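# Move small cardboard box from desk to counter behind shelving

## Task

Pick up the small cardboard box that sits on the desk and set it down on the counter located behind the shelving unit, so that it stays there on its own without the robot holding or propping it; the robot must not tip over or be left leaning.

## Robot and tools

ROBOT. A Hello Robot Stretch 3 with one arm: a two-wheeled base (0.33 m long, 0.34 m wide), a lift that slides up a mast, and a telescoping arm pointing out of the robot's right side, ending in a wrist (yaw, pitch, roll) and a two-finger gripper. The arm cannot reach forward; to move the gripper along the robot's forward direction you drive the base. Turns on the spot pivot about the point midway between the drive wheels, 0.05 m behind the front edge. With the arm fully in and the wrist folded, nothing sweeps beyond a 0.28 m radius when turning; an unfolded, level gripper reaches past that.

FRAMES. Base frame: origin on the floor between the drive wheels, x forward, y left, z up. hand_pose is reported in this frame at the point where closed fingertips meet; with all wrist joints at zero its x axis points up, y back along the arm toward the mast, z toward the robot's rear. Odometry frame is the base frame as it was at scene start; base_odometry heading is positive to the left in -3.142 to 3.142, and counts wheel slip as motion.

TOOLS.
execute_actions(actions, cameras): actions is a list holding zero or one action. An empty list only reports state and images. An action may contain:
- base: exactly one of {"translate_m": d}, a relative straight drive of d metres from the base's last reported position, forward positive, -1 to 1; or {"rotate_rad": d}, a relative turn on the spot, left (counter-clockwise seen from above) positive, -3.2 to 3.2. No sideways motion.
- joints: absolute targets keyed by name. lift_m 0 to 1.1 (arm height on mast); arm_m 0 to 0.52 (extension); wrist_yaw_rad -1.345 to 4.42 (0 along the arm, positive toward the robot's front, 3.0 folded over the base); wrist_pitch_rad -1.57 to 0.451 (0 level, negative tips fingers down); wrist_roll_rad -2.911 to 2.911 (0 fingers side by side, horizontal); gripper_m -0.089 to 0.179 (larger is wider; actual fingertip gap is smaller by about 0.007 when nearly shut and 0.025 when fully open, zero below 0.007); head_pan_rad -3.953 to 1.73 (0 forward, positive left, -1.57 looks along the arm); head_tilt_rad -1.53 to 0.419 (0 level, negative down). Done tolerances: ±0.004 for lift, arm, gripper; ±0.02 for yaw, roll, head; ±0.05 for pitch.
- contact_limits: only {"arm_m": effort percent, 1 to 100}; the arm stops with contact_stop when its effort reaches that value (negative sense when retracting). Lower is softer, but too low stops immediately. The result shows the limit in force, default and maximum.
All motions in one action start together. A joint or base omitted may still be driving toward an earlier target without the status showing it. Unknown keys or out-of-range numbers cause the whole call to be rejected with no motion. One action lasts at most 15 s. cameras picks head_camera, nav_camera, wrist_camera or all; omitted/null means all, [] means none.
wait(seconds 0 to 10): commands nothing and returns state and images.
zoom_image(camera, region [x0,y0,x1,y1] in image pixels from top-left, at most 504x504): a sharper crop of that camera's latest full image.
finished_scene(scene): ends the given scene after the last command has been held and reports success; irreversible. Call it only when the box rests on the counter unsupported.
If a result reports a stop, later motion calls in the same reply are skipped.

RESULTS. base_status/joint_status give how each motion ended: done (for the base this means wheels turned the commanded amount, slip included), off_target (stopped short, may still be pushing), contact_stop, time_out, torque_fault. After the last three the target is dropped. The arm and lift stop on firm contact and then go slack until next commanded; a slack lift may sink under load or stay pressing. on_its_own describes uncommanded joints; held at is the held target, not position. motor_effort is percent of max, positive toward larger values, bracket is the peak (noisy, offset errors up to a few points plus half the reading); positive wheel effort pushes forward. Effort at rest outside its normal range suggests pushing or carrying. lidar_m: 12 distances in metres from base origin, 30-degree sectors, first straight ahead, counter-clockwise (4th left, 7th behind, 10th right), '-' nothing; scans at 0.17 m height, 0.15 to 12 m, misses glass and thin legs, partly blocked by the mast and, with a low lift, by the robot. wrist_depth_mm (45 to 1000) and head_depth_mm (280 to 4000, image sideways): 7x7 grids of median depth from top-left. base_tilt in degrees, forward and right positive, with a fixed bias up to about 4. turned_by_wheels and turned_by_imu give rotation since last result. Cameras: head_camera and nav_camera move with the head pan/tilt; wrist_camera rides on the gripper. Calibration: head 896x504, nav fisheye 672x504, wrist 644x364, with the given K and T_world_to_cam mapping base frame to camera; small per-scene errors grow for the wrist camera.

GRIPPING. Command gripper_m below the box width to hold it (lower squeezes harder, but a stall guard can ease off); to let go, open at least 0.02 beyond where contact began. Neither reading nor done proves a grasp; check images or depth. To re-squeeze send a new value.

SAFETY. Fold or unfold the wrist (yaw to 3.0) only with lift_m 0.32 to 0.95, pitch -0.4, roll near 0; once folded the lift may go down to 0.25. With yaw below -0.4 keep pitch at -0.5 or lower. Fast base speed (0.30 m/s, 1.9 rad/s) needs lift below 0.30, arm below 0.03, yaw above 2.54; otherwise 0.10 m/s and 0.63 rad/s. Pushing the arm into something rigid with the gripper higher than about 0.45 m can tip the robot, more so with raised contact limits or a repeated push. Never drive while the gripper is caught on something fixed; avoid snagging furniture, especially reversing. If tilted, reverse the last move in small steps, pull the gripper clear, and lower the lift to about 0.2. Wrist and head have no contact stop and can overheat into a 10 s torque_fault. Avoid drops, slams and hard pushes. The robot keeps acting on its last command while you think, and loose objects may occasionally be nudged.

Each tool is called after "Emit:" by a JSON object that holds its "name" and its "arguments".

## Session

Emit:
{"name": "execute_actions", "arguments": {"actions": []}}

Scene clock: 0.00 s.
base_odometry: x=+0.000 y=+0.000 heading=+0.000 (m, m, rad; odometry frame)
turned_by_wheels: +0.000 (rad since the last result)
turned_by_imu: +0.000 (rad since the last result)
base_tilt: forward=+2.1 right=+0.6 (deg)
lidar_m: 0.77 0.78 0.86 0.92 0.92 1.10 1.77 2.97 1.82 1.26 1.26 0.94
head_depth_mm: 901 890 887 880 877 869 863 / 857 856 847 845 837 831 826 / 821 815 812 809 802 797 793 / 786 785 775 772 770 766 761 / 743 738 742 737 735 726 723 / 749 746 736 736 731 730 724 / 720 716 714 711 706 704 702
base_status: not commanded
joint_positions: lift_m=+0.435 arm_m=-0.001 wrist_yaw_rad=+3.039 wrist_pitch_rad=-0.534 wrist_roll_rad=-0.020 gripper_m=+0.037 head_pan_rad=+0.014 head_tilt_rad=-0.016
joint_status: not commanded
motor_effort: left_wheel=+0 right_wheel=+1 lift_m=+23 arm_m=+0 wrist_yaw_rad=-1 wrist_pitch_rad=+6 wrist_roll_rad=+0 gripper_m=+0 head_pan_rad=+0 head_tilt_rad=+1 (%)
hand_pose: x=+0.0001 y=+0.0630 z=+0.4229 quat_wxyz=(+0.220, +0.684, +0.154, +0.678) (m; base frame)
wrist_depth_mm: - - 892 - - 799 646 / - - 962 - - 819 676 / 850 896 - - - 878 695 / 811 823 842 854 846 844 713 / 693 691 - 714 724 729 725 / 599 617 - 618 638 635 647 / 539 544 - 571 542 558 563
pictures: head_camera (sideways: a quarter turn clockwise sets it upright), nav_camera (sideways: a quarter turn counterclockwise sets it upright), wrist_camera
camera_calibration (this result's frames):
head_camera: T_world_to_cam=[[0.00413216, -0.00272584, -0.999988, 1.31632], [-0.0190905, 0.999814, -0.00280426, 0.00198345], [0.999809, 0.0191018, 0.00407935, -0.0520388], [0, 0, 0, 1]] pos_world=[0.0466275, 0.00259905, 1.31653]
nav_camera: T_world_to_cam=[[-0.0231954, 0.00022869, 0.999731, -1.26015], [0.025832, -0.999666, 0.000828022, 0.0470136], [0.999397, 0.0258443, 0.0231817, -0.0793727], [0, 0, 0, 1]] pos_world=[0.0488808, 0.0493374, 1.26161]
wrist_camera: T_world_to_cam=[[0.991894, -0.11694, 0.0497186, -0.0141231], [-0.0387325, -0.650884, -0.758189, 0.391852], [0.121024, 0.750117, -0.650137, 0.39472], [0, 0, 0, 1]] pos_world=[-0.0185846, -0.0426881, 0.554422]
Images, in order (width x height): head_camera 896x504, nav_camera 672x504, wrist_camera 644x364.

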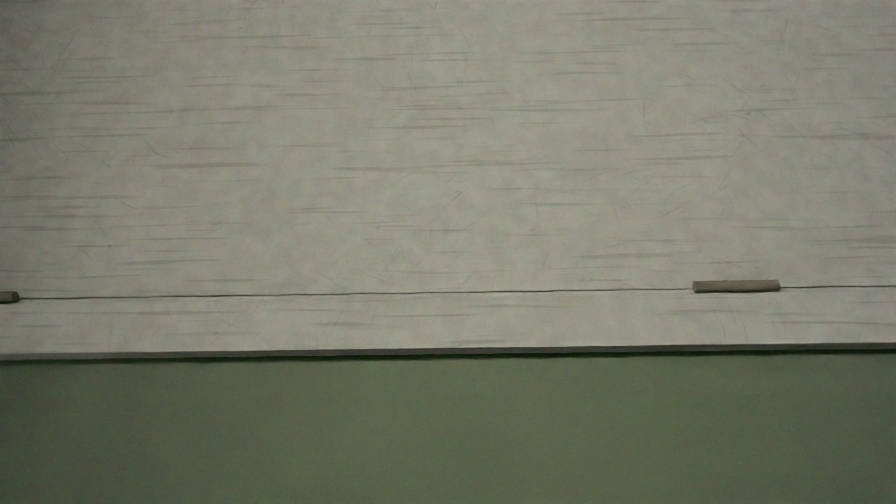

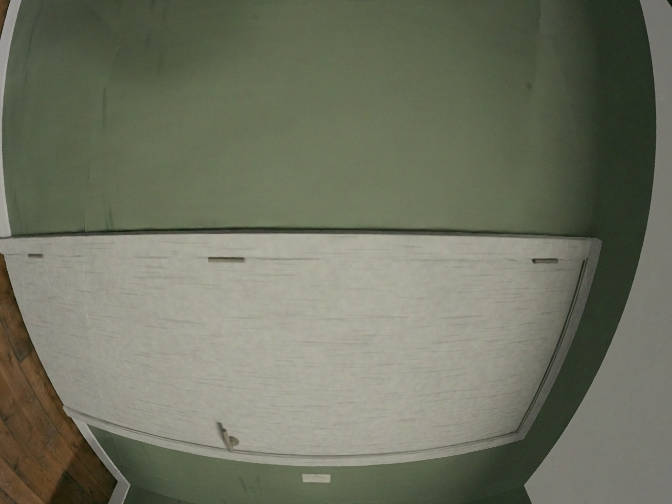

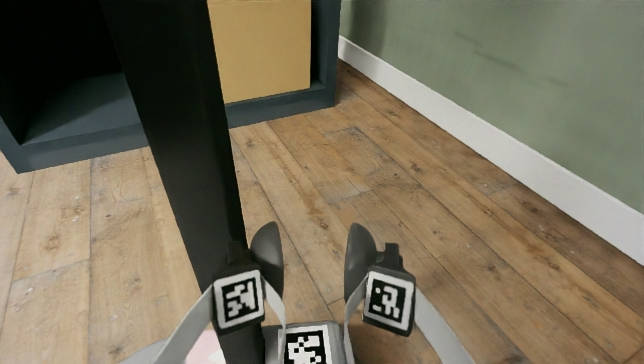

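Emit:
{"name": "execute_actions", "arguments": {"actions": [{"joints": {"head_pan_rad": -1.75, "head_tilt_rad": -0.5, "lift_m": 0.29, "wrist_pitch_rad": -0.4}}], "cameras": ["head_camera", "nav_camera"]}}

Scene clock: 4.47 s.
base_odometry: x=+0.000 y=+0.000 heading=+0.000 (m, m, rad; odometry frame)
turned_by_wheels: +0.000 (rad since the last result)
turned_by_imu: +0.001 (rad since the last result)
base_tilt: forward=+2.1 right=+0.5 (deg)
lidar_m: 0.77 0.78 0.86 0.93 0.92 1.11 1.77 2.97 1.82 1.26 1.26 0.94
head_depth_mm: 2069 2261 1752 2704 2161 1673 1373 / 1928 2088 1583 2453 2096 1686 1375 / 1821 1972 1438 2364 2171 1686 1380 / 1726 1857 1315 2189 2178 1683 1377 / 1629 1756 1313 2042 2117 1697 1382 / 1548 1645 1325 1917 2002 1687 1386 / 1468 1565 1337 1803 1933 1643 1358
base_status: not commanded
joint_positions: lift_m=+0.290 arm_m=-0.001 wrist_yaw_rad=+3.039 wrist_pitch_rad=-0.422 wrist_roll_rad=-0.020 gripper_m=+0.037 head_pan_rad=-1.743 head_tilt_rad=-0.494
joint_status: all done
motor_effort: left_wheel=+0(0) right_wheel=+0(1) lift_m=+18(20) arm_m=+0(0) wrist_yaw_rad=-1(0) wrist_pitch_rad=+11(11) wrist_roll_rad=+0(0) gripper_m=+0(1) head_pan_rad=-3(31) head_tilt_rad=-3(20) (%)
hand_pose: x=+0.0017 y=+0.0785 z=+0.3020 quat_wxyz=(+0.183, +0.691, +0.115, +0.690) (m; base frame)
wrist_depth_mm: - - 849 939 - 798 646 / - - 923 - - 825 664 / 792 839 946 - - 851 690 / 723 722 743 747 761 764 690 / 589 592 - 609 622 630 638 / 501 509 - 532 533 527 535 / 446 - - - 438 455 457
pictures: head_camera (sideways: a quarter turn clockwise sets it upright), nav_camera (sideways: a quarter turn counterclockwise sets it upright)
camera_calibration (this result's frames):
head_camera: T_world_to_cam=[[0.0753351, 0.44992, -0.889886, 1.17195], [0.986225, -0.165407, -0.000137685, -0.00762151], [-0.147255, -0.877617, -0.456184, 0.554027], [0, 0, 0, 1]] pos_world=[0.000810805, -0.0423214, 1.29564]
nav_camera: T_world_to_cam=[[-0.0746101, -0.432715, 0.898438, -1.12736], [-0.987042, 0.160394, -0.00471776, 0.0604109], [-0.142062, -0.887148, -0.439075, 0.529265], [0, 0, 0, 1]] pos_world=[0.0507042, -0.0279788, 1.24554]
Images, in order (width x height): head_camera 896x504, nav_camera 672x504.

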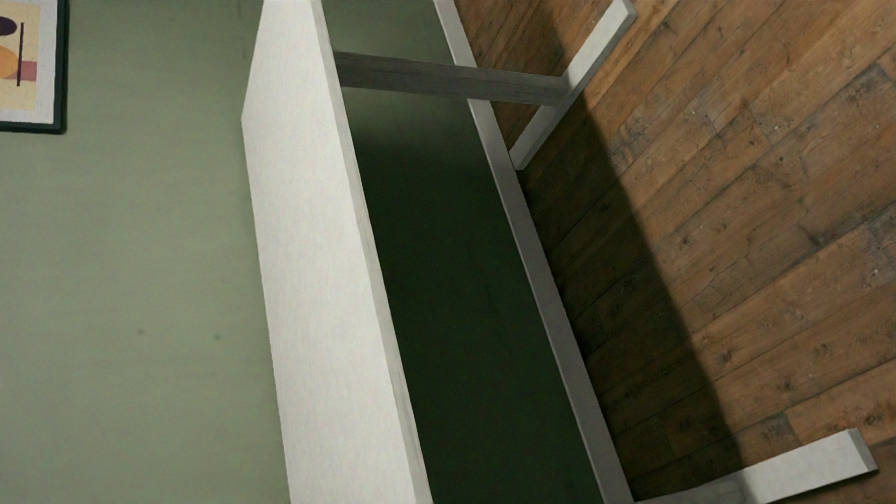

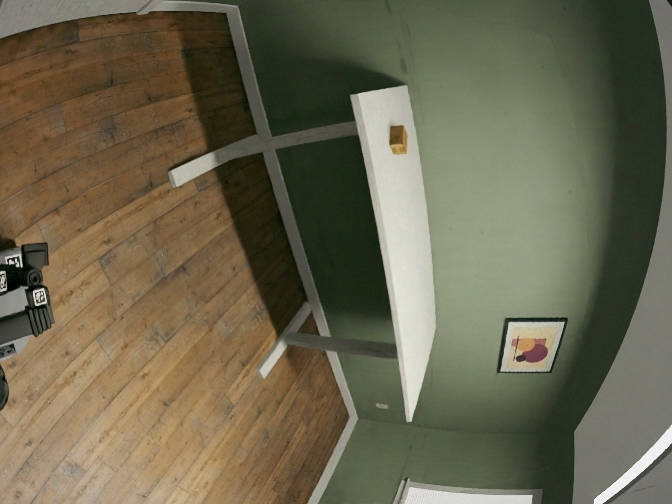

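Emit:
{"name": "execute_actions", "arguments": {"actions": [{"joints": {"head_pan_rad": -1.33, "head_tilt_rad": -0.5}}], "cameras": ["head_camera", "nav_camera"]}}

Scene clock: 15.07 s.
base_odometry: x=+0.000 y=+0.000 heading=+0.000 (m, m, rad; odometry frame)
turned_by_wheels: +0.000 (rad since the last result)
turned_by_imu: +0.001 (rad since the last result)
base_tilt: forward=+2.0 right=+0.6 (deg)
lidar_m: 0.77 0.78 0.86 0.93 0.92 1.11 1.77 2.97 1.82 1.26 1.26 0.94
head_depth_mm: 1540 1663 1288 1975 2109 1672 1381 / 1526 1636 1290 1959 2078 1669 1382 / 1495 1602 1299 1920 2059 1684 1376 / 1473 1587 1183 1870 1987 1625 1383 / 1450 1563 1321 1855 1998 1685 1379 / 1432 1549 1670 1829 1970 1685 1391 / 1420 1532 1652 1795 1939 1698 1385
base_status: not commanded
joint_positions: lift_m=+0.290 arm_m=-0.001 wrist_yaw_rad=+3.039 wrist_pitch_rad=-0.422 wrist_roll_rad=-0.020 gripper_m=+0.037 head_pan_rad=-1.337 head_tilt_rad=-0.494
joint_status: all done
motor_effort: left_wheel=+0(0) right_wheel=+1(1) lift_m=+19(19) arm_m=+0(0) wrist_yaw_rad=+0(0) wrist_pitch_rad=+11(11) wrist_roll_rad=+0(0) gripper_m=+1(0) head_pan_rad=+2(22) head_tilt_rad=-2(3) (%)
hand_pose: x=+0.0017 y=+0.0785 z=+0.3020 quat_wxyz=(+0.183, +0.691, +0.115, +0.690) (m; base frame)
wrist_depth_mm: - - 863 963 - 806 653 / - - 923 - - 832 659 / 803 845 952 - - 849 686 / 713 722 735 742 752 781 704 / 589 600 - 614 624 635 626 / 501 504 - 537 532 528 531 / 444 - - - 437 452 463
pictures: head_camera (sideways: a quarter turn clockwise sets it upright), nav_camera (sideways: a quarter turn counterclockwise sets it upright)
camera_calibration (this result's frames):
head_camera: T_world_to_cam=[[-0.108288, 0.443148, -0.889884, 1.17307], [0.971481, 0.237116, -0.000137662, -0.0075316], [0.210944, -0.86452, -0.456187, 0.551846], [0, 0, 0, 1]] pos_world=[0.0179373, -0.0409751, 1.29564]
nav_camera: T_world_to_cam=[[0.102166, -0.427053, 0.898437, -1.12844], [-0.970254, -0.242044, -0.00471781, 0.0603086], [0.219476, -0.871229, -0.439078, 0.527064], [0, 0, 0, 1]] pos_world=[0.0581246, -0.00811086, 1.24554]
Images, in order (width x height): head_camera 896x504, nav_camera 672x504.

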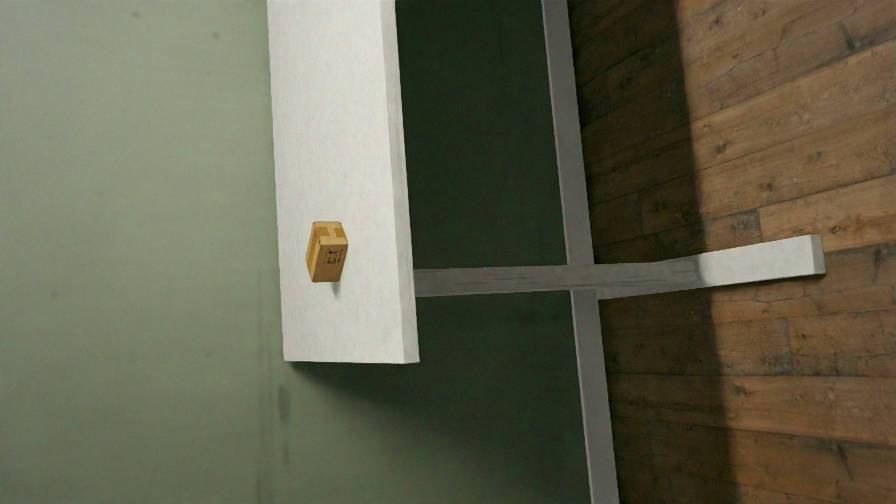

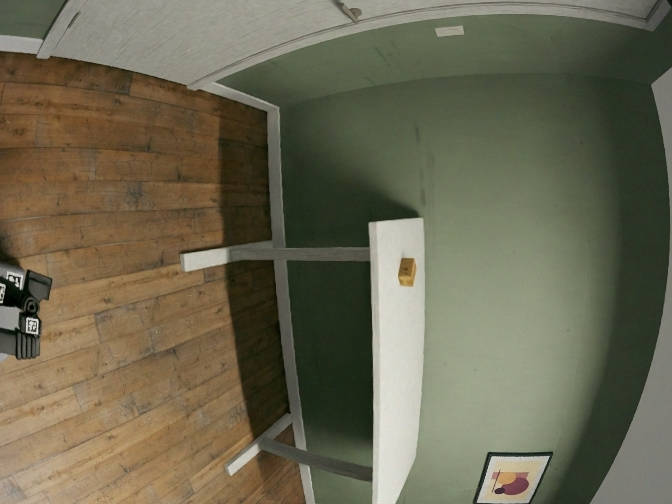

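Emit:
{"name": "zoom_image", "arguments": {"camera": "head_camera", "region": [280, 200, 390, 310]}}

Region (280, 200, 390, 310) of head_camera's 896x504 image, scaled by 4.582, with more detail than that image has.

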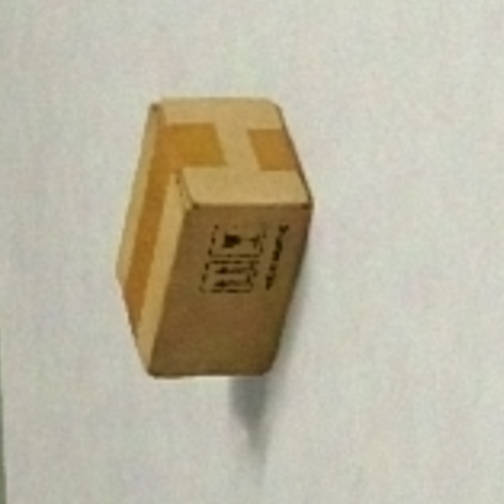

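Emit:
{"name": "execute_actions", "arguments": {"actions": [{"base": {"rotate_rad": 1.107}, "joints": {"head_pan_rad": 1.3, "head_tilt_rad": -0.55}}], "cameras": ["head_camera", "nav_camera"]}}

Scene clock: 60.93 s.
base_odometry: x=+0.000 y=+0.000 heading=+1.107 (m, m, rad; odometry frame)
turned_by_wheels: +1.107 (rad since the last result)
turned_by_imu: +1.116 (rad since the last result)
base_tilt: forward=+2.2 right=+0.5 (deg)
lidar_m: 0.88 0.92 0.92 1.11 1.77 2.97 1.83 1.26 1.70 0.91 0.77 0.78
head_depth_mm: 1123 1214 1025 1010 1053 1464 1268 / 1124 1229 1036 1192 1108 1509 1317 / 872 963 1000 1213 1234 1463 1333 / 1248 1352 1458 1597 1762 1557 1338 / 1083 1159 1237 1330 1442 1548 1338 / 942 1031 1134 1460 1483 1574 1342 / 1412 1261 1804 1621 1611 1612 1340
base_status: done
joint_positions: lift_m=+0.290 arm_m=-0.001 wrist_yaw_rad=+3.039 wrist_pitch_rad=-0.422 wrist_roll_rad=-0.020 gripper_m=+0.037 head_pan_rad=+1.293 head_tilt_rad=-0.544
joint_status: all done
motor_effort: left_wheel=-3(13) right_wheel=+3(9) lift_m=+19(19) arm_m=+0(0) wrist_yaw_rad=+0(1) wrist_pitch_rad=+11(11) wrist_roll_rad=+0(0) gripper_m=+0(0) head_pan_rad=+2(29) head_tilt_rad=-2(8) (%)
hand_pose: x=+0.0017 y=+0.0785 z=+0.3020 quat_wxyz=(+0.183, +0.691, +0.114, +0.690) (m; base frame)
wrist_depth_mm: - - - - - - 701 / - - - - - - 716 / 903 922 936 - 940 902 763 / 729 728 744 756 758 760 745 / 599 594 - 614 617 629 638 / 503 507 - 530 532 524 526 / 449 - - - 440 453 457
pictures: head_camera (sideways: a quarter turn clockwise sets it upright), nav_camera (sideways: a quarter turn counterclockwise sets it upright)
camera_calibration (this result's frames):
head_camera: T_world_to_cam=[[-0.134649, -0.481934, -0.8658, 1.14182], [-0.963188, 0.268827, 0.000156038, 0.00388756], [0.232675, 0.833949, -0.500391, 0.609231], [0, 0, 0, 1]] pos_world=[0.0157358, 0.0411683, 1.29344]
nav_camera: T_world_to_cam=[[0.132231, 0.465337, 0.875201, -1.09831], [0.964462, -0.264169, -0.00526095, 0.0492136], [0.228753, 0.844794, -0.483731, 0.585111], [0, 0, 0, 1]] pos_world=[-0.0360792, 0.0297881, 1.24454]
Images, in order (width x height): head_camera 896x504, nav_camera 672x504.

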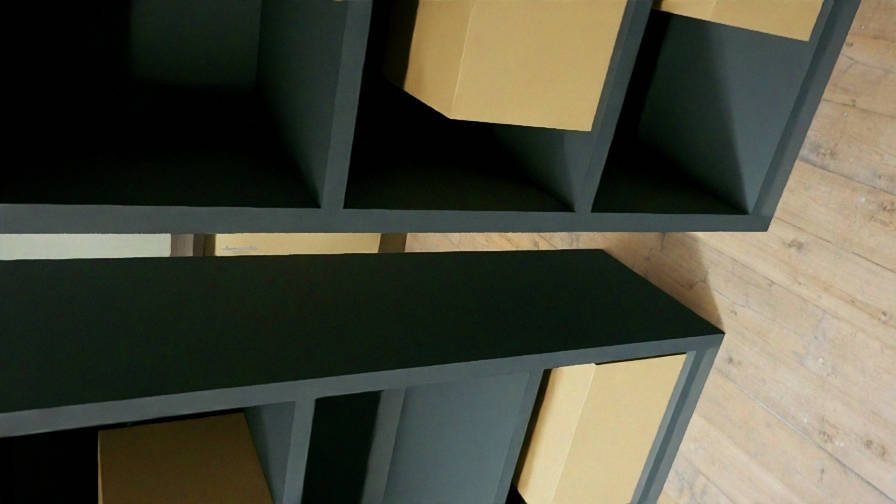

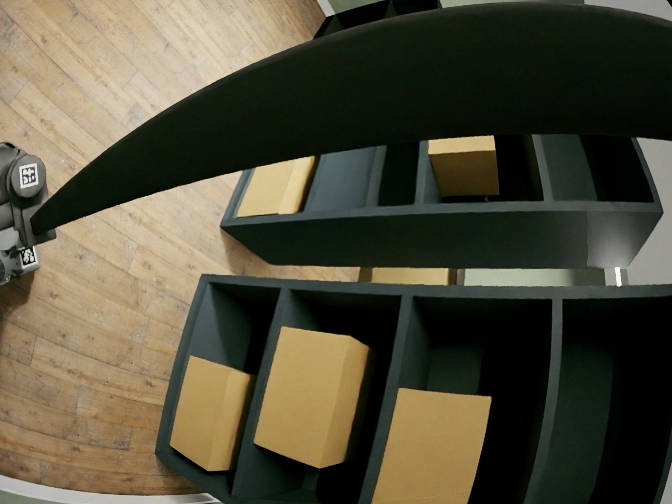

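Emit:
{"name": "execute_actions", "arguments": {"actions": [{"base": {"translate_m": -0.885}, "joints": {"lift_m": 1.09, "wrist_yaw_rad": 0.6, "wrist_roll_rad": 0.0, "head_pan_rad": -1.45, "head_tilt_rad": -0.5}}]}}

Scene clock: 73.87 s.
base_odometry: x=-0.396 y=-0.791 heading=+1.107 (m, m, rad; odometry frame)
turned_by_wheels: +0.000 (rad since the last result)
turned_by_imu: -0.003 (rad since the last result)
base_tilt: forward=+2.2 right=+0.6 (deg)
lidar_m: 1.61 1.51 1.49 1.72 2.32 2.31 0.94 1.11 1.11 0.84 1.42 1.41
head_depth_mm: 1087 - - - - - 1317 / 1184 1285 1359 787 - - 1305 / 1290 1389 1439 - - - 1289 / 1434 1542 - - - 1588 1368 / 1525 1631 - 703 - 1675 1368 / 1423 1526 1620 1679 1891 1686 1378 / 1319 1410 1501 1612 1702 1690 1381
base_status: done
joint_positions: lift_m=+1.090 arm_m=-0.001 wrist_yaw_rad=+0.601 wrist_pitch_rad=-0.421 wrist_roll_rad=-0.003 gripper_m=+0.037 head_pan_rad=-1.443 head_tilt_rad=-0.507
joint_status: all done
motor_effort: left_wheel=-2(14) right_wheel=+2(4) lift_m=+27(27) arm_m=+0(0) wrist_yaw_rad=-1(3) wrist_pitch_rad=+10(11) wrist_roll_rad=+2(3) gripper_m=+1(0) head_pan_rad=-3(31) head_tilt_rad=+2(7) (%)
hand_pose: x=+0.1052 y=-0.3289 z=+1.1017 quat_wxyz=(+0.706, +0.346, -0.615, +0.064) (m; base frame)
wrist_depth_mm: 950 - - - - - 876 / - - - - - - 905 / - - - - - 647 664 / - - - - 495 480 467 / - - - - 419 403 407 / - - - - 361 340 341 / - - - - - 297 294
pictures: head_camera (sideways: a quarter turn clockwise sets it upright), nav_camera (sideways: a quarter turn counterclockwise sets it upright), wrist_camera
camera_calibration (this result's frames):
head_camera: T_world_to_cam=[[-0.0624859, 0.464078, -0.883587, 1.16458], [0.991071, 0.133332, -0.0000581993, -0.00775455], [0.117784, -0.875702, -0.468266, 0.568132], [0, 0, 0, 1]] pos_world=[0.0135383, -0.0419065, 1.29504]
nav_camera: T_world_to_cam=[[0.0581107, -0.447544, 0.892372, -1.12026], [-0.990379, -0.138297, -0.004866, 0.0606242], [0.12559, -0.883504, -0.451274, 0.543507], [0, 0, 0, 1]] pos_world=[0.0568808, -0.0127894, 1.24525]
wrist_camera: T_world_to_cam=[[-0.838905, -0.543269, 0.0331281, -0.12727], [-0.32816, 0.456301, -0.827104, 1.12599], [0.434224, -0.704733, -0.561072, 0.507632], [0, 0, 0, 1]] pos_world=[0.0423114, -0.225188, 1.22034]
Images, in order (width x height): head_camera 896x504, nav_camera 672x504, wrist_camera 644x364.

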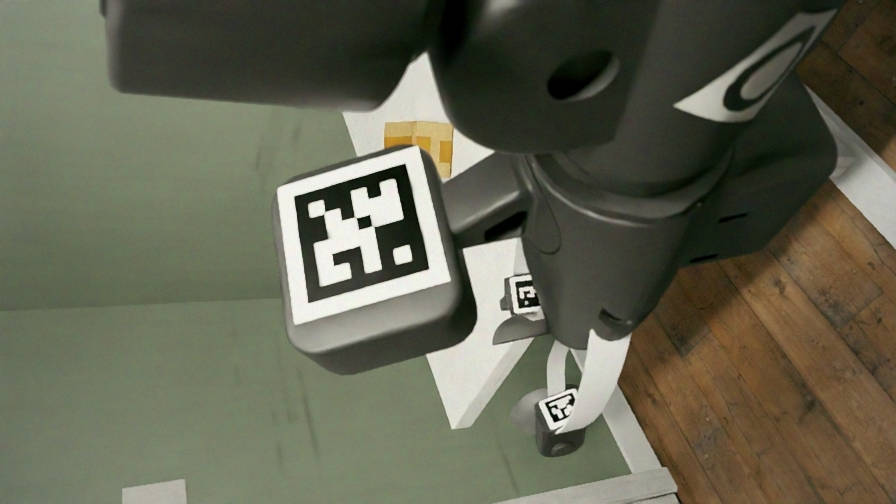

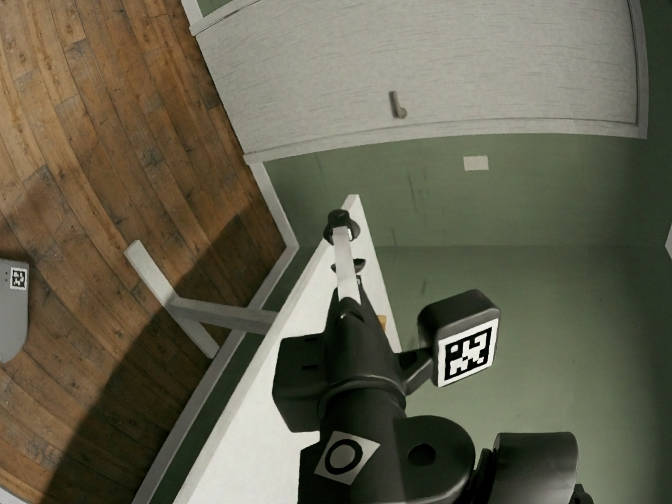

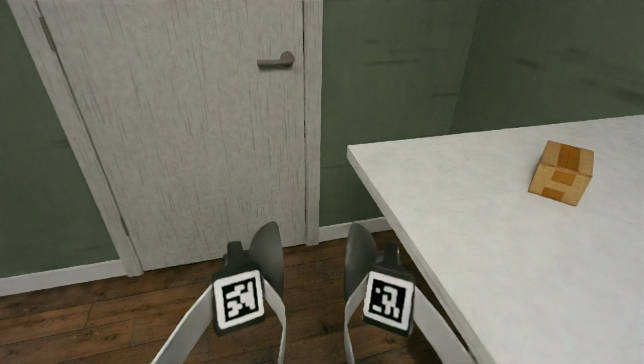

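Emit:
{"name": "execute_actions", "arguments": {"actions": [{"joints": {"arm_m": 0.37, "wrist_yaw_rad": -0.03, "wrist_pitch_rad": -0.85, "gripper_m": 0.14}}], "cameras": ["head_camera", "wrist_camera"]}}

Scene clock: 80.37 s.
base_odometry: x=-0.396 y=-0.791 heading=+1.107 (m, m, rad; odometry frame)
turned_by_wheels: +0.000 (rad since the last result)
turned_by_imu: +0.001 (rad since the last result)
base_tilt: forward=+2.3 right=+0.6 (deg)
lidar_m: 1.61 1.51 1.49 1.72 2.33 2.32 0.94 1.11 1.11 0.85 1.42 1.42
head_depth_mm: 1068 - 1171 766 557 454 1363 / 1185 - - 741 560 1125 1333 / 1299 1399 1523 741 562 1551 1275 / 1429 1540 1696 774 613 1660 1365 / 1521 1641 1757 778 1969 1683 1367 / 1424 1506 1628 1664 1869 1687 1377 / 1333 1401 1503 1611 1716 1669 1375
base_status: not commanded
joint_positions: lift_m=+1.090 arm_m=+0.370 wrist_yaw_rad=-0.030 wrist_pitch_rad=-0.858 wrist_roll_rad=-0.002 gripper_m=+0.140 head_pan_rad=-1.443 head_tilt_rad=-0.507
joint_status: all done
motor_effort: left_wheel=-2(2) right_wheel=+2(2) lift_m=+28(28) arm_m=+3(4) wrist_yaw_rad=+1(5) wrist_pitch_rad=+4(10) wrist_roll_rad=+1(3) gripper_m=+0(87) head_pan_rad=-3(4) head_tilt_rad=+2(2) (%)
hand_pose: x=-0.0261 y=-0.6641 z=+1.0189 quat_wxyz=(+0.639, +0.285, -0.646, -0.304) (m; base frame)
wrist_depth_mm: 848 - 377 372 375 383 388 / 926 336 325 330 332 336 339 / 856 289 290 231 297 300 305 / 260 264 264 219 269 271 275 / 239 245 243 244 246 251 251 / 221 - 224 225 228 234 232 / 205 204 208 209 209 208 214
pictures: head_camera (sideways: a quarter turn clockwise sets it upright), wrist_camera
camera_calibration (this result's frames):
head_camera: T_world_to_cam=[[-0.0623483, 0.464067, -0.883603, 1.1646], [0.99111, 0.133046, -0.0000583924, -0.00775453], [0.117533, -0.875751, -0.468237, 0.568095], [0, 0, 0, 1]] pos_world=[0.0135262, -0.0419089, 1.29504]
wrist_camera: T_world_to_cam=[[-0.998323, 0.0412711, 0.0405875, -0.0403089], [0.0146765, 0.858738, -0.512204, 1.12269], [-0.0559932, -0.51075, -0.857904, 0.700507], [0, 0, 0, 1]] pos_world=[-0.0174949, -0.604653, 1.17765]
Images, in order (width x height): head_camera 896x504, wrist_camera 644x364.

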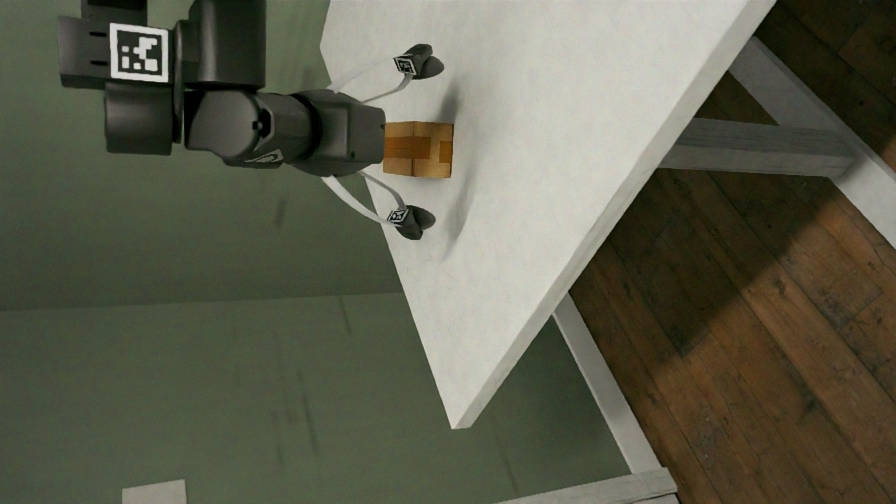

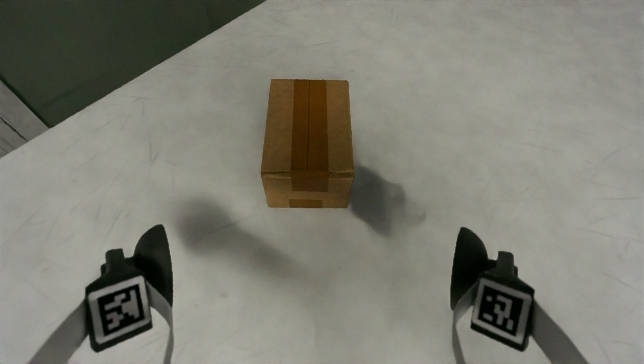

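Emit:
{"name": "execute_actions", "arguments": {"actions": [{"joints": {"arm_m": 0.471, "lift_m": 1.05, "gripper_m": 0.115}}], "cameras": ["head_camera", "wrist_camera"]}}

Scene clock: 92.93 s.
base_odometry: x=-0.396 y=-0.791 heading=+1.107 (m, m, rad; odometry frame)
turned_by_wheels: +0.000 (rad since the last result)
turned_by_imu: +0.001 (rad since the last result)
base_tilt: forward=+2.1 right=+0.4 (deg)
lidar_m: 1.61 1.52 1.49 1.72 2.33 2.32 0.94 1.11 1.11 0.85 1.42 1.42
head_depth_mm: 1091 1148 1127 768 559 454 1362 / 1184 - 1133 739 559 1127 1332 / 1297 1399 1521 740 563 1575 1279 / 1429 1557 1689 775 613 1660 1373 / 1518 1640 1757 783 1971 1677 1370 / 1416 1518 1611 1667 1896 1676 1378 / 1330 1413 1499 1612 1710 1671 1376
base_status: not commanded
joint_positions: lift_m=+1.050 arm_m=+0.471 wrist_yaw_rad=-0.030 wrist_pitch_rad=-0.858 wrist_roll_rad=-0.002 gripper_m=+0.115 head_pan_rad=-1.443 head_tilt_rad=-0.507
joint_status: all done
motor_effort: left_wheel=-2(2) right_wheel=+2(2) lift_m=+19(26) arm_m=+3(2) wrist_yaw_rad=-1(1) wrist_pitch_rad=+4(4) wrist_roll_rad=+1(1) gripper_m=+0(81) head_pan_rad=-4(3) head_tilt_rad=+2(1) (%)
hand_pose: x=-0.0261 y=-0.7649 z=+0.9793 quat_wxyz=(+0.639, +0.285, -0.646, -0.304) (m; base frame)
wrist_depth_mm: 792 967 - 307 311 316 321 / 864 - 269 272 276 279 280 / 893 239 242 243 246 248 251 / 215 218 215 164 223 226 226 / 197 200 197 150 205 206 207 / 183 186 161 138 185 190 192 / 173 168 167 132 172 173 177
pictures: head_camera (sideways: a quarter turn clockwise sets it upright), wrist_camera
camera_calibration (this result's frames):
head_camera: T_world_to_cam=[[-0.062344, 0.464036, -0.883619, 1.16462], [0.99111, 0.133046, -0.000058599, -0.00775426], [0.117534, -0.875768, -0.468206, 0.568055], [0, 0, 0, 1]] pos_world=[0.0135262, -0.0419091, 1.29504]
wrist_camera: T_world_to_cam=[[-0.998324, 0.0412523, 0.0405935, -0.0345554], [0.014692, 0.859055, -0.511672, 1.18875], [-0.0559797, -0.510218, -0.858221, 0.615727], [0, 0, 0, 1]] pos_world=[-0.0174945, -0.705625, 1.13809]
Images, in order (width x height): head_camera 896x504, wrist_camera 644x364.

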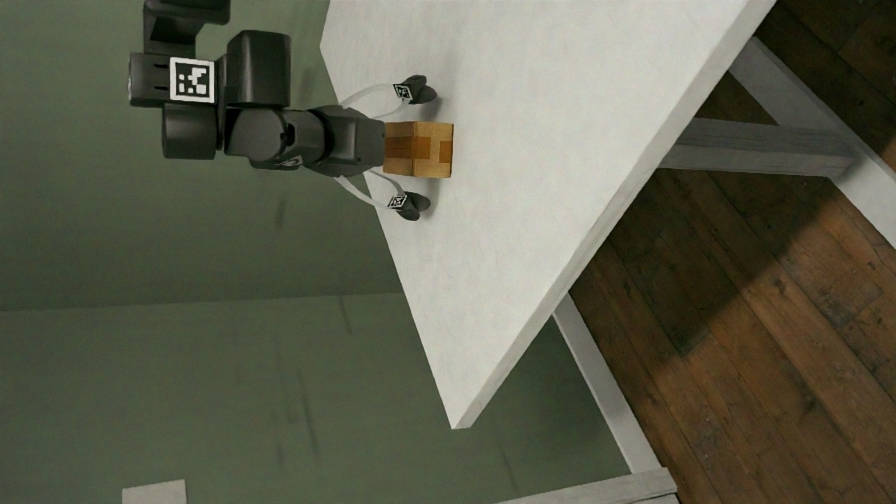

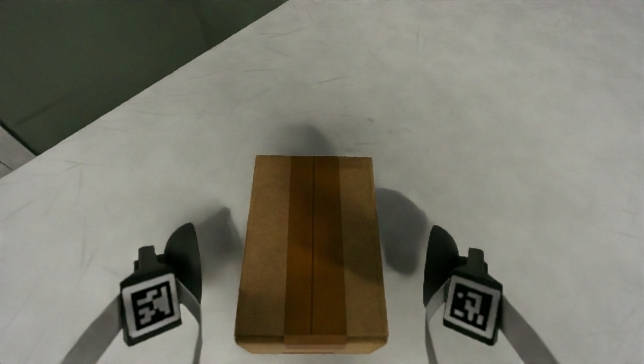

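Emit:
{"name": "execute_actions", "arguments": {"actions": [{"joints": {"arm_m": 0.475, "gripper_m": 0.025}}], "cameras": ["wrist_camera"]}}

Emit:
{"name": "execute_actions", "arguments": {"actions": [{"joints": {"lift_m": 1.075, "head_pan_rad": -2.6}}], "cameras": ["wrist_camera", "nav_camera"]}}

Scene clock: 98.03 s.
base_odometry: x=-0.396 y=-0.791 heading=+1.107 (m, m, rad; odometry frame)
turned_by_wheels: +0.000 (rad since the last result)
turned_by_imu: +0.001 (rad since the last result)
base_tilt: forward=+2.1 right=+0.6 (deg)
lidar_m: 1.62 1.51 1.49 1.72 2.32 2.31 0.95 1.11 1.11 0.85 1.42 1.42
head_depth_mm: 1088 1150 1129 766 558 454 1365 / 1187 - 1130 737 560 1121 1334 / 1298 1402 1529 737 562 1570 1284 / 1440 1553 1696 776 613 1658 1365 / 1528 1638 1756 780 1970 1676 1373 / 1423 1517 1622 1671 1871 1675 1374 / 1326 1409 1496 1609 1716 1661 1371
base_status: not commanded
joint_positions: lift_m=+1.050 arm_m=+0.475 wrist_yaw_rad=-0.030 wrist_pitch_rad=-0.863 wrist_roll_rad=-0.002 gripper_m=+0.026 head_pan_rad=-1.443 head_tilt_rad=-0.507
joint_status: all done
motor_effort: left_wheel=-2(2) right_wheel=+2(2) lift_m=+19(19) arm_m=+3(1) wrist_yaw_rad=-1(1) wrist_pitch_rad=+6(7) wrist_roll_rad=+1(1) gripper_m=-18(95) head_pan_rad=-3(3) head_tilt_rad=+2(2) (%)
hand_pose: x=-0.0260 y=-0.7678 z=+0.9785 quat_wxyz=(+0.639, +0.287, -0.645, -0.306) (m; base frame)
wrist_depth_mm: 804 979 962 304 309 315 314 / 873 - 266 269 272 274 279 / 887 237 239 242 244 247 250 / 214 216 215 161 221 224 226 / 197 197 197 147 203 206 207 / 182 183 136 136 141 188 191 / 169 169 129 126 169 175 177
pictures: wrist_camera
camera_calibration (this result's frames):
wrist_camera: T_world_to_cam=[[-0.99833, 0.0410411, 0.0406518, -0.0345907], [0.0147719, 0.861708, -0.50719, 1.1885], [-0.0558456, -0.505742, -0.860875, 0.619615], [0, 0, 0, 1]] pos_world=[-0.0174866, -0.709353, 1.13761]
Images, in order (width x height): wrist_camera 644x364.

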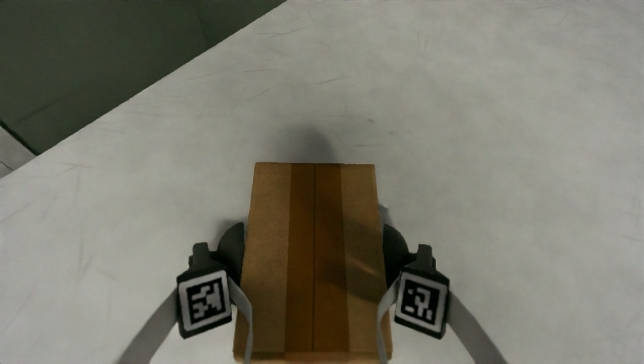

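Scene clock: 99.20 s.
base_odometry: x=-0.396 y=-0.791 heading=+1.107 (m, m, rad; odometry frame)
turned_by_wheels: +0.000 (rad since the last result)
turned_by_imu: +0.000 (rad since the last result)
base_tilt: forward=+2.2 right=+0.6 (deg)
lidar_m: 1.61 1.52 1.49 1.73 2.33 2.32 0.94 1.11 1.11 0.85 1.42 1.42
head_depth_mm: 1070 - - - - 1229 1317 / 1039 - - - - 486 1357 / 1008 - - - 521 470 1359 / 977 - - - 524 457 1367 / 948 - - - 545 444 1331 / 920 - - - 567 443 1310 / 890 - - - 568 446 1286
base_status: not commanded
joint_positions: lift_m=+1.075 arm_m=+0.475 wrist_yaw_rad=-0.030 wrist_pitch_rad=-0.864 wrist_roll_rad=-0.002 gripper_m=+0.026 head_pan_rad=-2.593 head_tilt_rad=-0.507
joint_status: all done
motor_effort: left_wheel=-2(2) right_wheel=+2(2) lift_m=+28(31) arm_m=+3(3) wrist_yaw_rad=+0(1) wrist_pitch_rad=+7(7) wrist_roll_rad=+1(2) gripper_m=-18(17) head_pan_rad=-3(30) head_tilt_rad=+2(2) (%)
hand_pose: x=-0.0260 y=-0.7677 z=+1.0029 quat_wxyz=(+0.638, +0.287, -0.645, -0.306) (m; base frame)
wrist_depth_mm: 805 957 - 341 346 352 356 / 884 - 302 303 307 309 316 / 924 271 272 272 277 279 280 / 892 244 241 161 250 253 254 / 221 222 221 148 230 230 232 / 206 207 136 136 141 212 215 / 191 191 129 126 190 198 198
pictures: nav_camera (sideways: a quarter turn counterclockwise sets it upright), wrist_camera
camera_calibration (this result's frames):
nav_camera: T_world_to_cam=[[-0.384679, -0.235878, 0.892403, -1.1176], [-0.530906, 0.847417, -0.00486525, 0.0578204], [-0.75509, -0.475654, -0.451212, 0.548799], [0, 0, 0, 1]] pos_world=[0.0151734, -0.051576, 1.24525]
wrist_camera: T_world_to_cam=[[-0.998331, 0.0410106, 0.0406603, -0.035615], [0.0147837, 0.862092, -0.506536, 1.20036], [-0.0558262, -0.505089, -0.86126, 0.641558], [0, 0, 0, 1]] pos_world=[-0.0174854, -0.709316, 1.16202]
Images, in order (width x height): nav_camera 672x504, wrist_camera 644x364.

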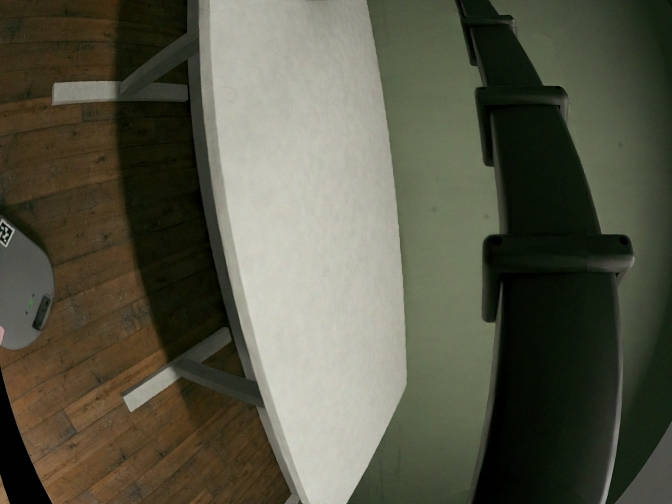

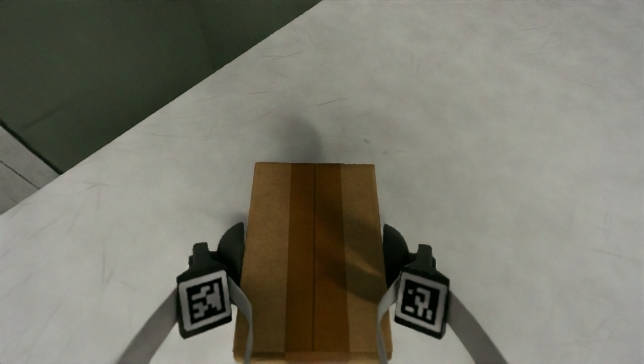

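Emit:
{"name": "execute_actions", "arguments": {"actions": [{"base": {"rotate_rad": 0.9}, "joints": {"arm_m": 0.28, "wrist_pitch_rad": -0.42, "wrist_yaw_rad": 0.9, "head_pan_rad": 0.58, "head_tilt_rad": -0.5}}]}}

Scene clock: 124.73 s.
base_odometry: x=-0.396 y=-0.791 heading=+2.007 (m, m, rad; odometry frame)
turned_by_wheels: +0.900 (rad since the last result)
turned_by_imu: +0.911 (rad since the last result)
base_tilt: forward=+2.3 right=+0.7 (deg)
lidar_m: 1.49 1.72 2.38 2.32 0.94 1.13 1.11 0.85 1.45 1.42 1.52 1.65
head_depth_mm: 1704 1415 1973 1829 1766 1668 1362 / 1698 1503 2053 2026 1980 1652 1361 / 1536 1650 1866 2017 2033 1661 1368 / 3557 3884 - 2913 2132 1662 1369 / 3148 3273 2330 2517 2128 1667 1366 / 2808 2465 2443 2599 2125 1670 1377 / 2556 2608 2717 2782 2130 1681 1379
base_status: done
joint_positions: lift_m=+1.075 arm_m=+0.280 wrist_yaw_rad=+0.900 wrist_pitch_rad=-0.451 wrist_roll_rad=-0.002 gripper_m=+0.026 head_pan_rad=+0.573 head_tilt_rad=-0.507
joint_status: all done
motor_effort: left_wheel=-2(14) right_wheel=+3(9) lift_m=+28(28) arm_m=-3(2) wrist_yaw_rad=-1(5) wrist_pitch_rad=+15(16) wrist_roll_rad=+2(2) gripper_m=-18(18) head_pan_rad=+2(29) head_tilt_rad=+2(3) (%)
hand_pose: x=+0.1510 y=-0.5621 z=+1.0800 quat_wxyz=(+0.690, +0.442, -0.551, +0.158) (m; base frame)
wrist_depth_mm: - - - - - 865 699 / - - - - - 892 737 / - - - - - 943 769 / - - - 161 - - 780 / - - - 147 - - 821 / - - 135 136 141 - 871 / - - 129 126 - - 909
pictures: head_camera (sideways: a quarter turn clockwise sets it upright), nav_camera (sideways: a quarter turn counterclockwise sets it upright), wrist_camera
camera_calibration (this result's frames):
head_camera: T_world_to_cam=[[-0.39182, -0.256024, -0.883702, 1.16673], [-0.546907, 0.837194, -0.0000596248, 0.001629], [0.739845, 0.483279, -0.46805, 0.564056], [0, 0, 0, 1]] pos_world=[0.0407265, 0.0247515, 1.29505]
nav_camera: T_world_to_cam=[[0.378776, 0.244957, 0.892482, -1.12236], [0.551091, -0.834431, -0.00486335, 0.0512178], [0.743524, 0.493681, -0.451056, 0.539454], [0, 0, 0, 1]] pos_world=[-0.00420016, 0.0513487, 1.24526]
wrist_camera: T_world_to_cam=[[-0.641226, -0.766649, 0.0328442, -0.369877], [-0.466408, 0.355401, -0.810033, 1.17521], [0.609338, -0.534733, -0.585463, 0.406769], [0, 0, 0, 1]] pos_world=[0.0630916, -0.483723, 1.20225]
Images, in order (width x height): head_camera 896x504, nav_camera 672x504, wrist_camera 644x364.

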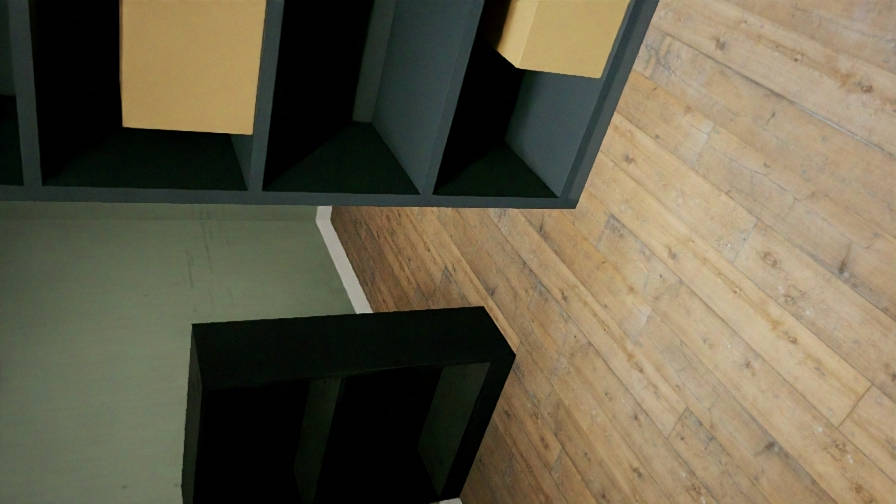

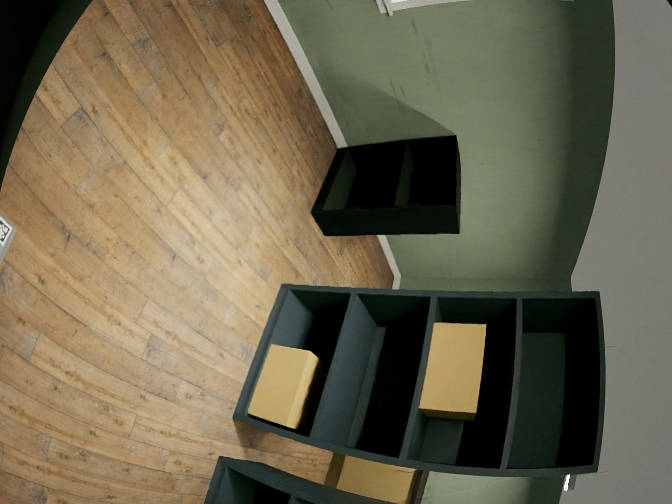

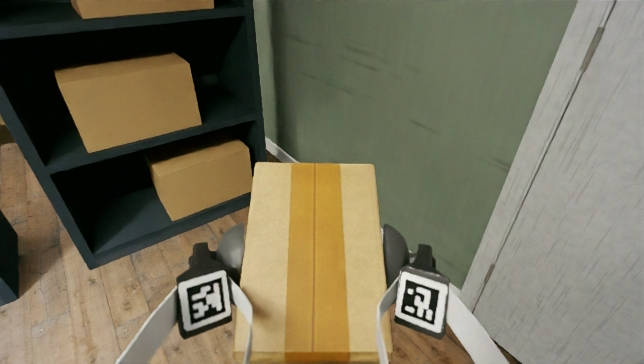

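Emit:
{"name": "execute_actions", "arguments": {"actions": [{"base": {"rotate_rad": 0.75}, "joints": {"lift_m": 0.9, "arm_m": 0.12, "wrist_yaw_rad": 1.7, "head_pan_rad": -0.3, "head_tilt_rad": -0.6}}], "cameras": []}}

Emit:
{"name": "execute_actions", "arguments": {"actions": [{"base": {"translate_m": 0.64}, "joints": {"lift_m": 0.288, "arm_m": 0.0, "wrist_yaw_rad": 2.65}}]}}

Scene clock: 149.63 s.
base_odometry: x=-0.396 y=-0.791 heading=+2.757 (m, m, rad; odometry frame)
turned_by_wheels: +0.750 (rad since the last result)
turned_by_imu: +0.759 (rad since the last result)
base_tilt: forward=+2.3 right=+0.6 (deg)
lidar_m: 1.74 2.32 2.17 0.94 1.11 1.11 0.85 1.42 1.42 1.68 1.49 1.49
head_depth_mm: 1317 1376 1902 1737 1778 1535 1230 / 1378 1444 1976 1816 1850 1537 1295 / 1459 1517 2065 2287 1913 1543 1296 / 1569 1689 1871 2133 1894 1535 1290 / 3650 3986 3671 2519 1918 1534 1297 / 3233 3469 2431 2406 1910 1549 1294 / 2860 2013 2281 2397 1917 1554 1306
base_status: done
joint_positions: lift_m=+0.900 arm_m=+0.120 wrist_yaw_rad=+1.700 wrist_pitch_rad=-0.451 wrist_roll_rad=-0.002 gripper_m=+0.026 head_pan_rad=-0.293 head_tilt_rad=-0.593
joint_status: all done
motor_effort: left_wheel=-4(10) right_wheel=+3(7) lift_m=+19(24) arm_m=-3(7) wrist_yaw_rad=-1(2) wrist_pitch_rad=+15(15) wrist_roll_rad=+2(1) gripper_m=-18(18) head_pan_rad=-4(32) head_tilt_rad=-3(11) (%)
hand_pose: x=+0.1969 y=-0.2371 z=+0.9056 quat_wxyz=(+0.575, +0.621, -0.335, +0.414) (m; base frame)
wrist_depth_mm: - - - - - - - / - - - - - - - / - - - - - - - / - - - 161 - - - / - - - 147 - - - / - - 135 135 141 - - / - - 129 126 - - -
pictures: none
No camera images: the call's "cameras" was empty. Leave "cameras" out to get every camera's image.

Scene clock: 156.97 s.
base_odometry: x=-0.989 y=-0.551 heading=+2.756 (m, m, rad; odometry frame)
turned_by_wheels: +0.000 (rad since the last result)
turned_by_imu: +0.005 (rad since the last result)
base_tilt: forward=+2.3 right=+0.7 (deg)
lidar_m: 1.48 1.86 1.86 1.78 1.55 1.55 1.48 1.86 1.90 1.27 1.07 1.07
head_depth_mm: 1223 963 1491 1442 1679 1452 1292 / 1084 1190 1384 1450 1734 1500 1293 / 2978 1082 1193 1333 1562 1539 1292 / 3187 3485 3588 2515 1920 1545 1288 / 2966 3150 3286 2508 1900 1547 1300 / 2544 1566 1621 1745 1859 1546 1303 / 2296 1520 1624 2123 1893 1548 1297
base_status: done
joint_positions: lift_m=+0.288 arm_m=+0.000 wrist_yaw_rad=+2.649 wrist_pitch_rad=-0.451 wrist_roll_rad=-0.002 gripper_m=+0.026 head_pan_rad=-0.293 head_tilt_rad=-0.594
joint_status: all done
motor_effort: left_wheel=-3(13) right_wheel=+3(8) lift_m=+19(19) arm_m=-3(5) wrist_yaw_rad=+0(5) wrist_pitch_rad=+15(15) wrist_roll_rad=+1(1) gripper_m=-18(18) head_pan_rad=-4(3) head_tilt_rad=-3(3) (%)
hand_pose: x=+0.0828 y=+0.0487 z=+0.2935 quat_wxyz=(+0.322, +0.706, -0.014, +0.631) (m; base frame)
wrist_depth_mm: - - - - - - - / - - - - - - - / 861 878 888 909 897 931 918 / 702 685 685 161 713 716 723 / 579 573 560 148 588 603 595 / 502 490 135 136 141 510 506 / - - 126 126 412 437 439
pictures: head_camera (sideways: a quarter turn clockwise sets it upright), nav_camera (sideways: a quarter turn counterclockwise sets it upright), wrist_camera
camera_calibration (this result's frames):
head_camera: T_world_to_cam=[[-0.520314, 0.154117, -0.839953, 1.11047], [0.283343, 0.959019, 0.000444714, -0.00409211], [0.805599, -0.237763, -0.542658, 0.66073], [0, 0, 0, 1]] pos_world=[0.0466663, -0.0101194, 1.29129]
nav_camera: T_world_to_cam=[[0.50422, -0.151589, 0.850166, -1.06793], [-0.278952, -0.960287, -0.00578251, 0.0574771], [0.817281, -0.23424, -0.526482, 0.637145], [0, 0, 0, 1]] pos_world=[0.0337801, 0.0425522, 1.2437]
wrist_camera: T_world_to_cam=[[0.867942, -0.495586, 0.0327339, -0.0577111], [-0.267377, -0.521777, -0.810098, 0.315535], [0.418553, 0.694365, -0.58538, 0.270358], [0, 0, 0, 1]] pos_world=[0.0212975, -0.0516893, 0.415766]
Images, in order (width x height): head_camera 896x504, nav_camera 672x504, wrist_camera 644x364.

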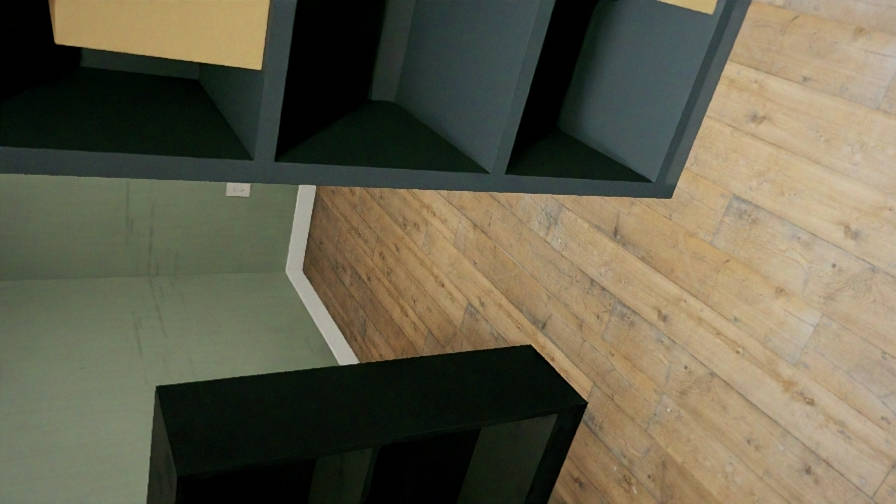

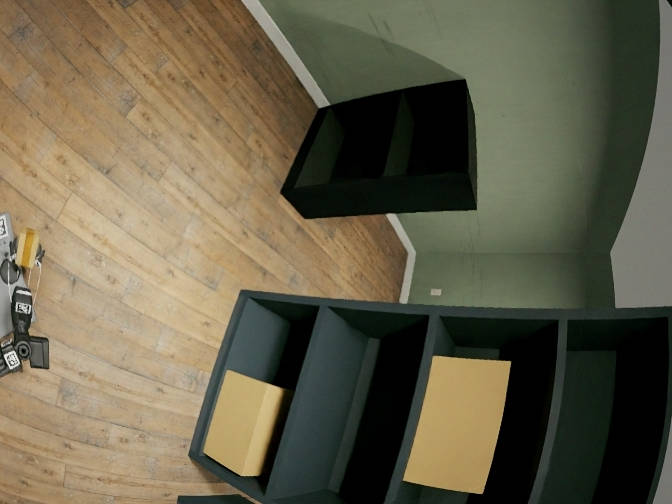

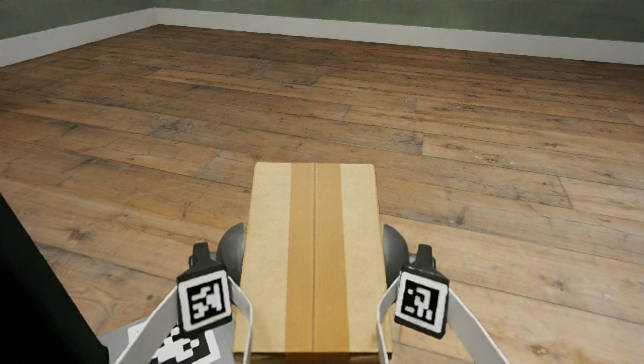

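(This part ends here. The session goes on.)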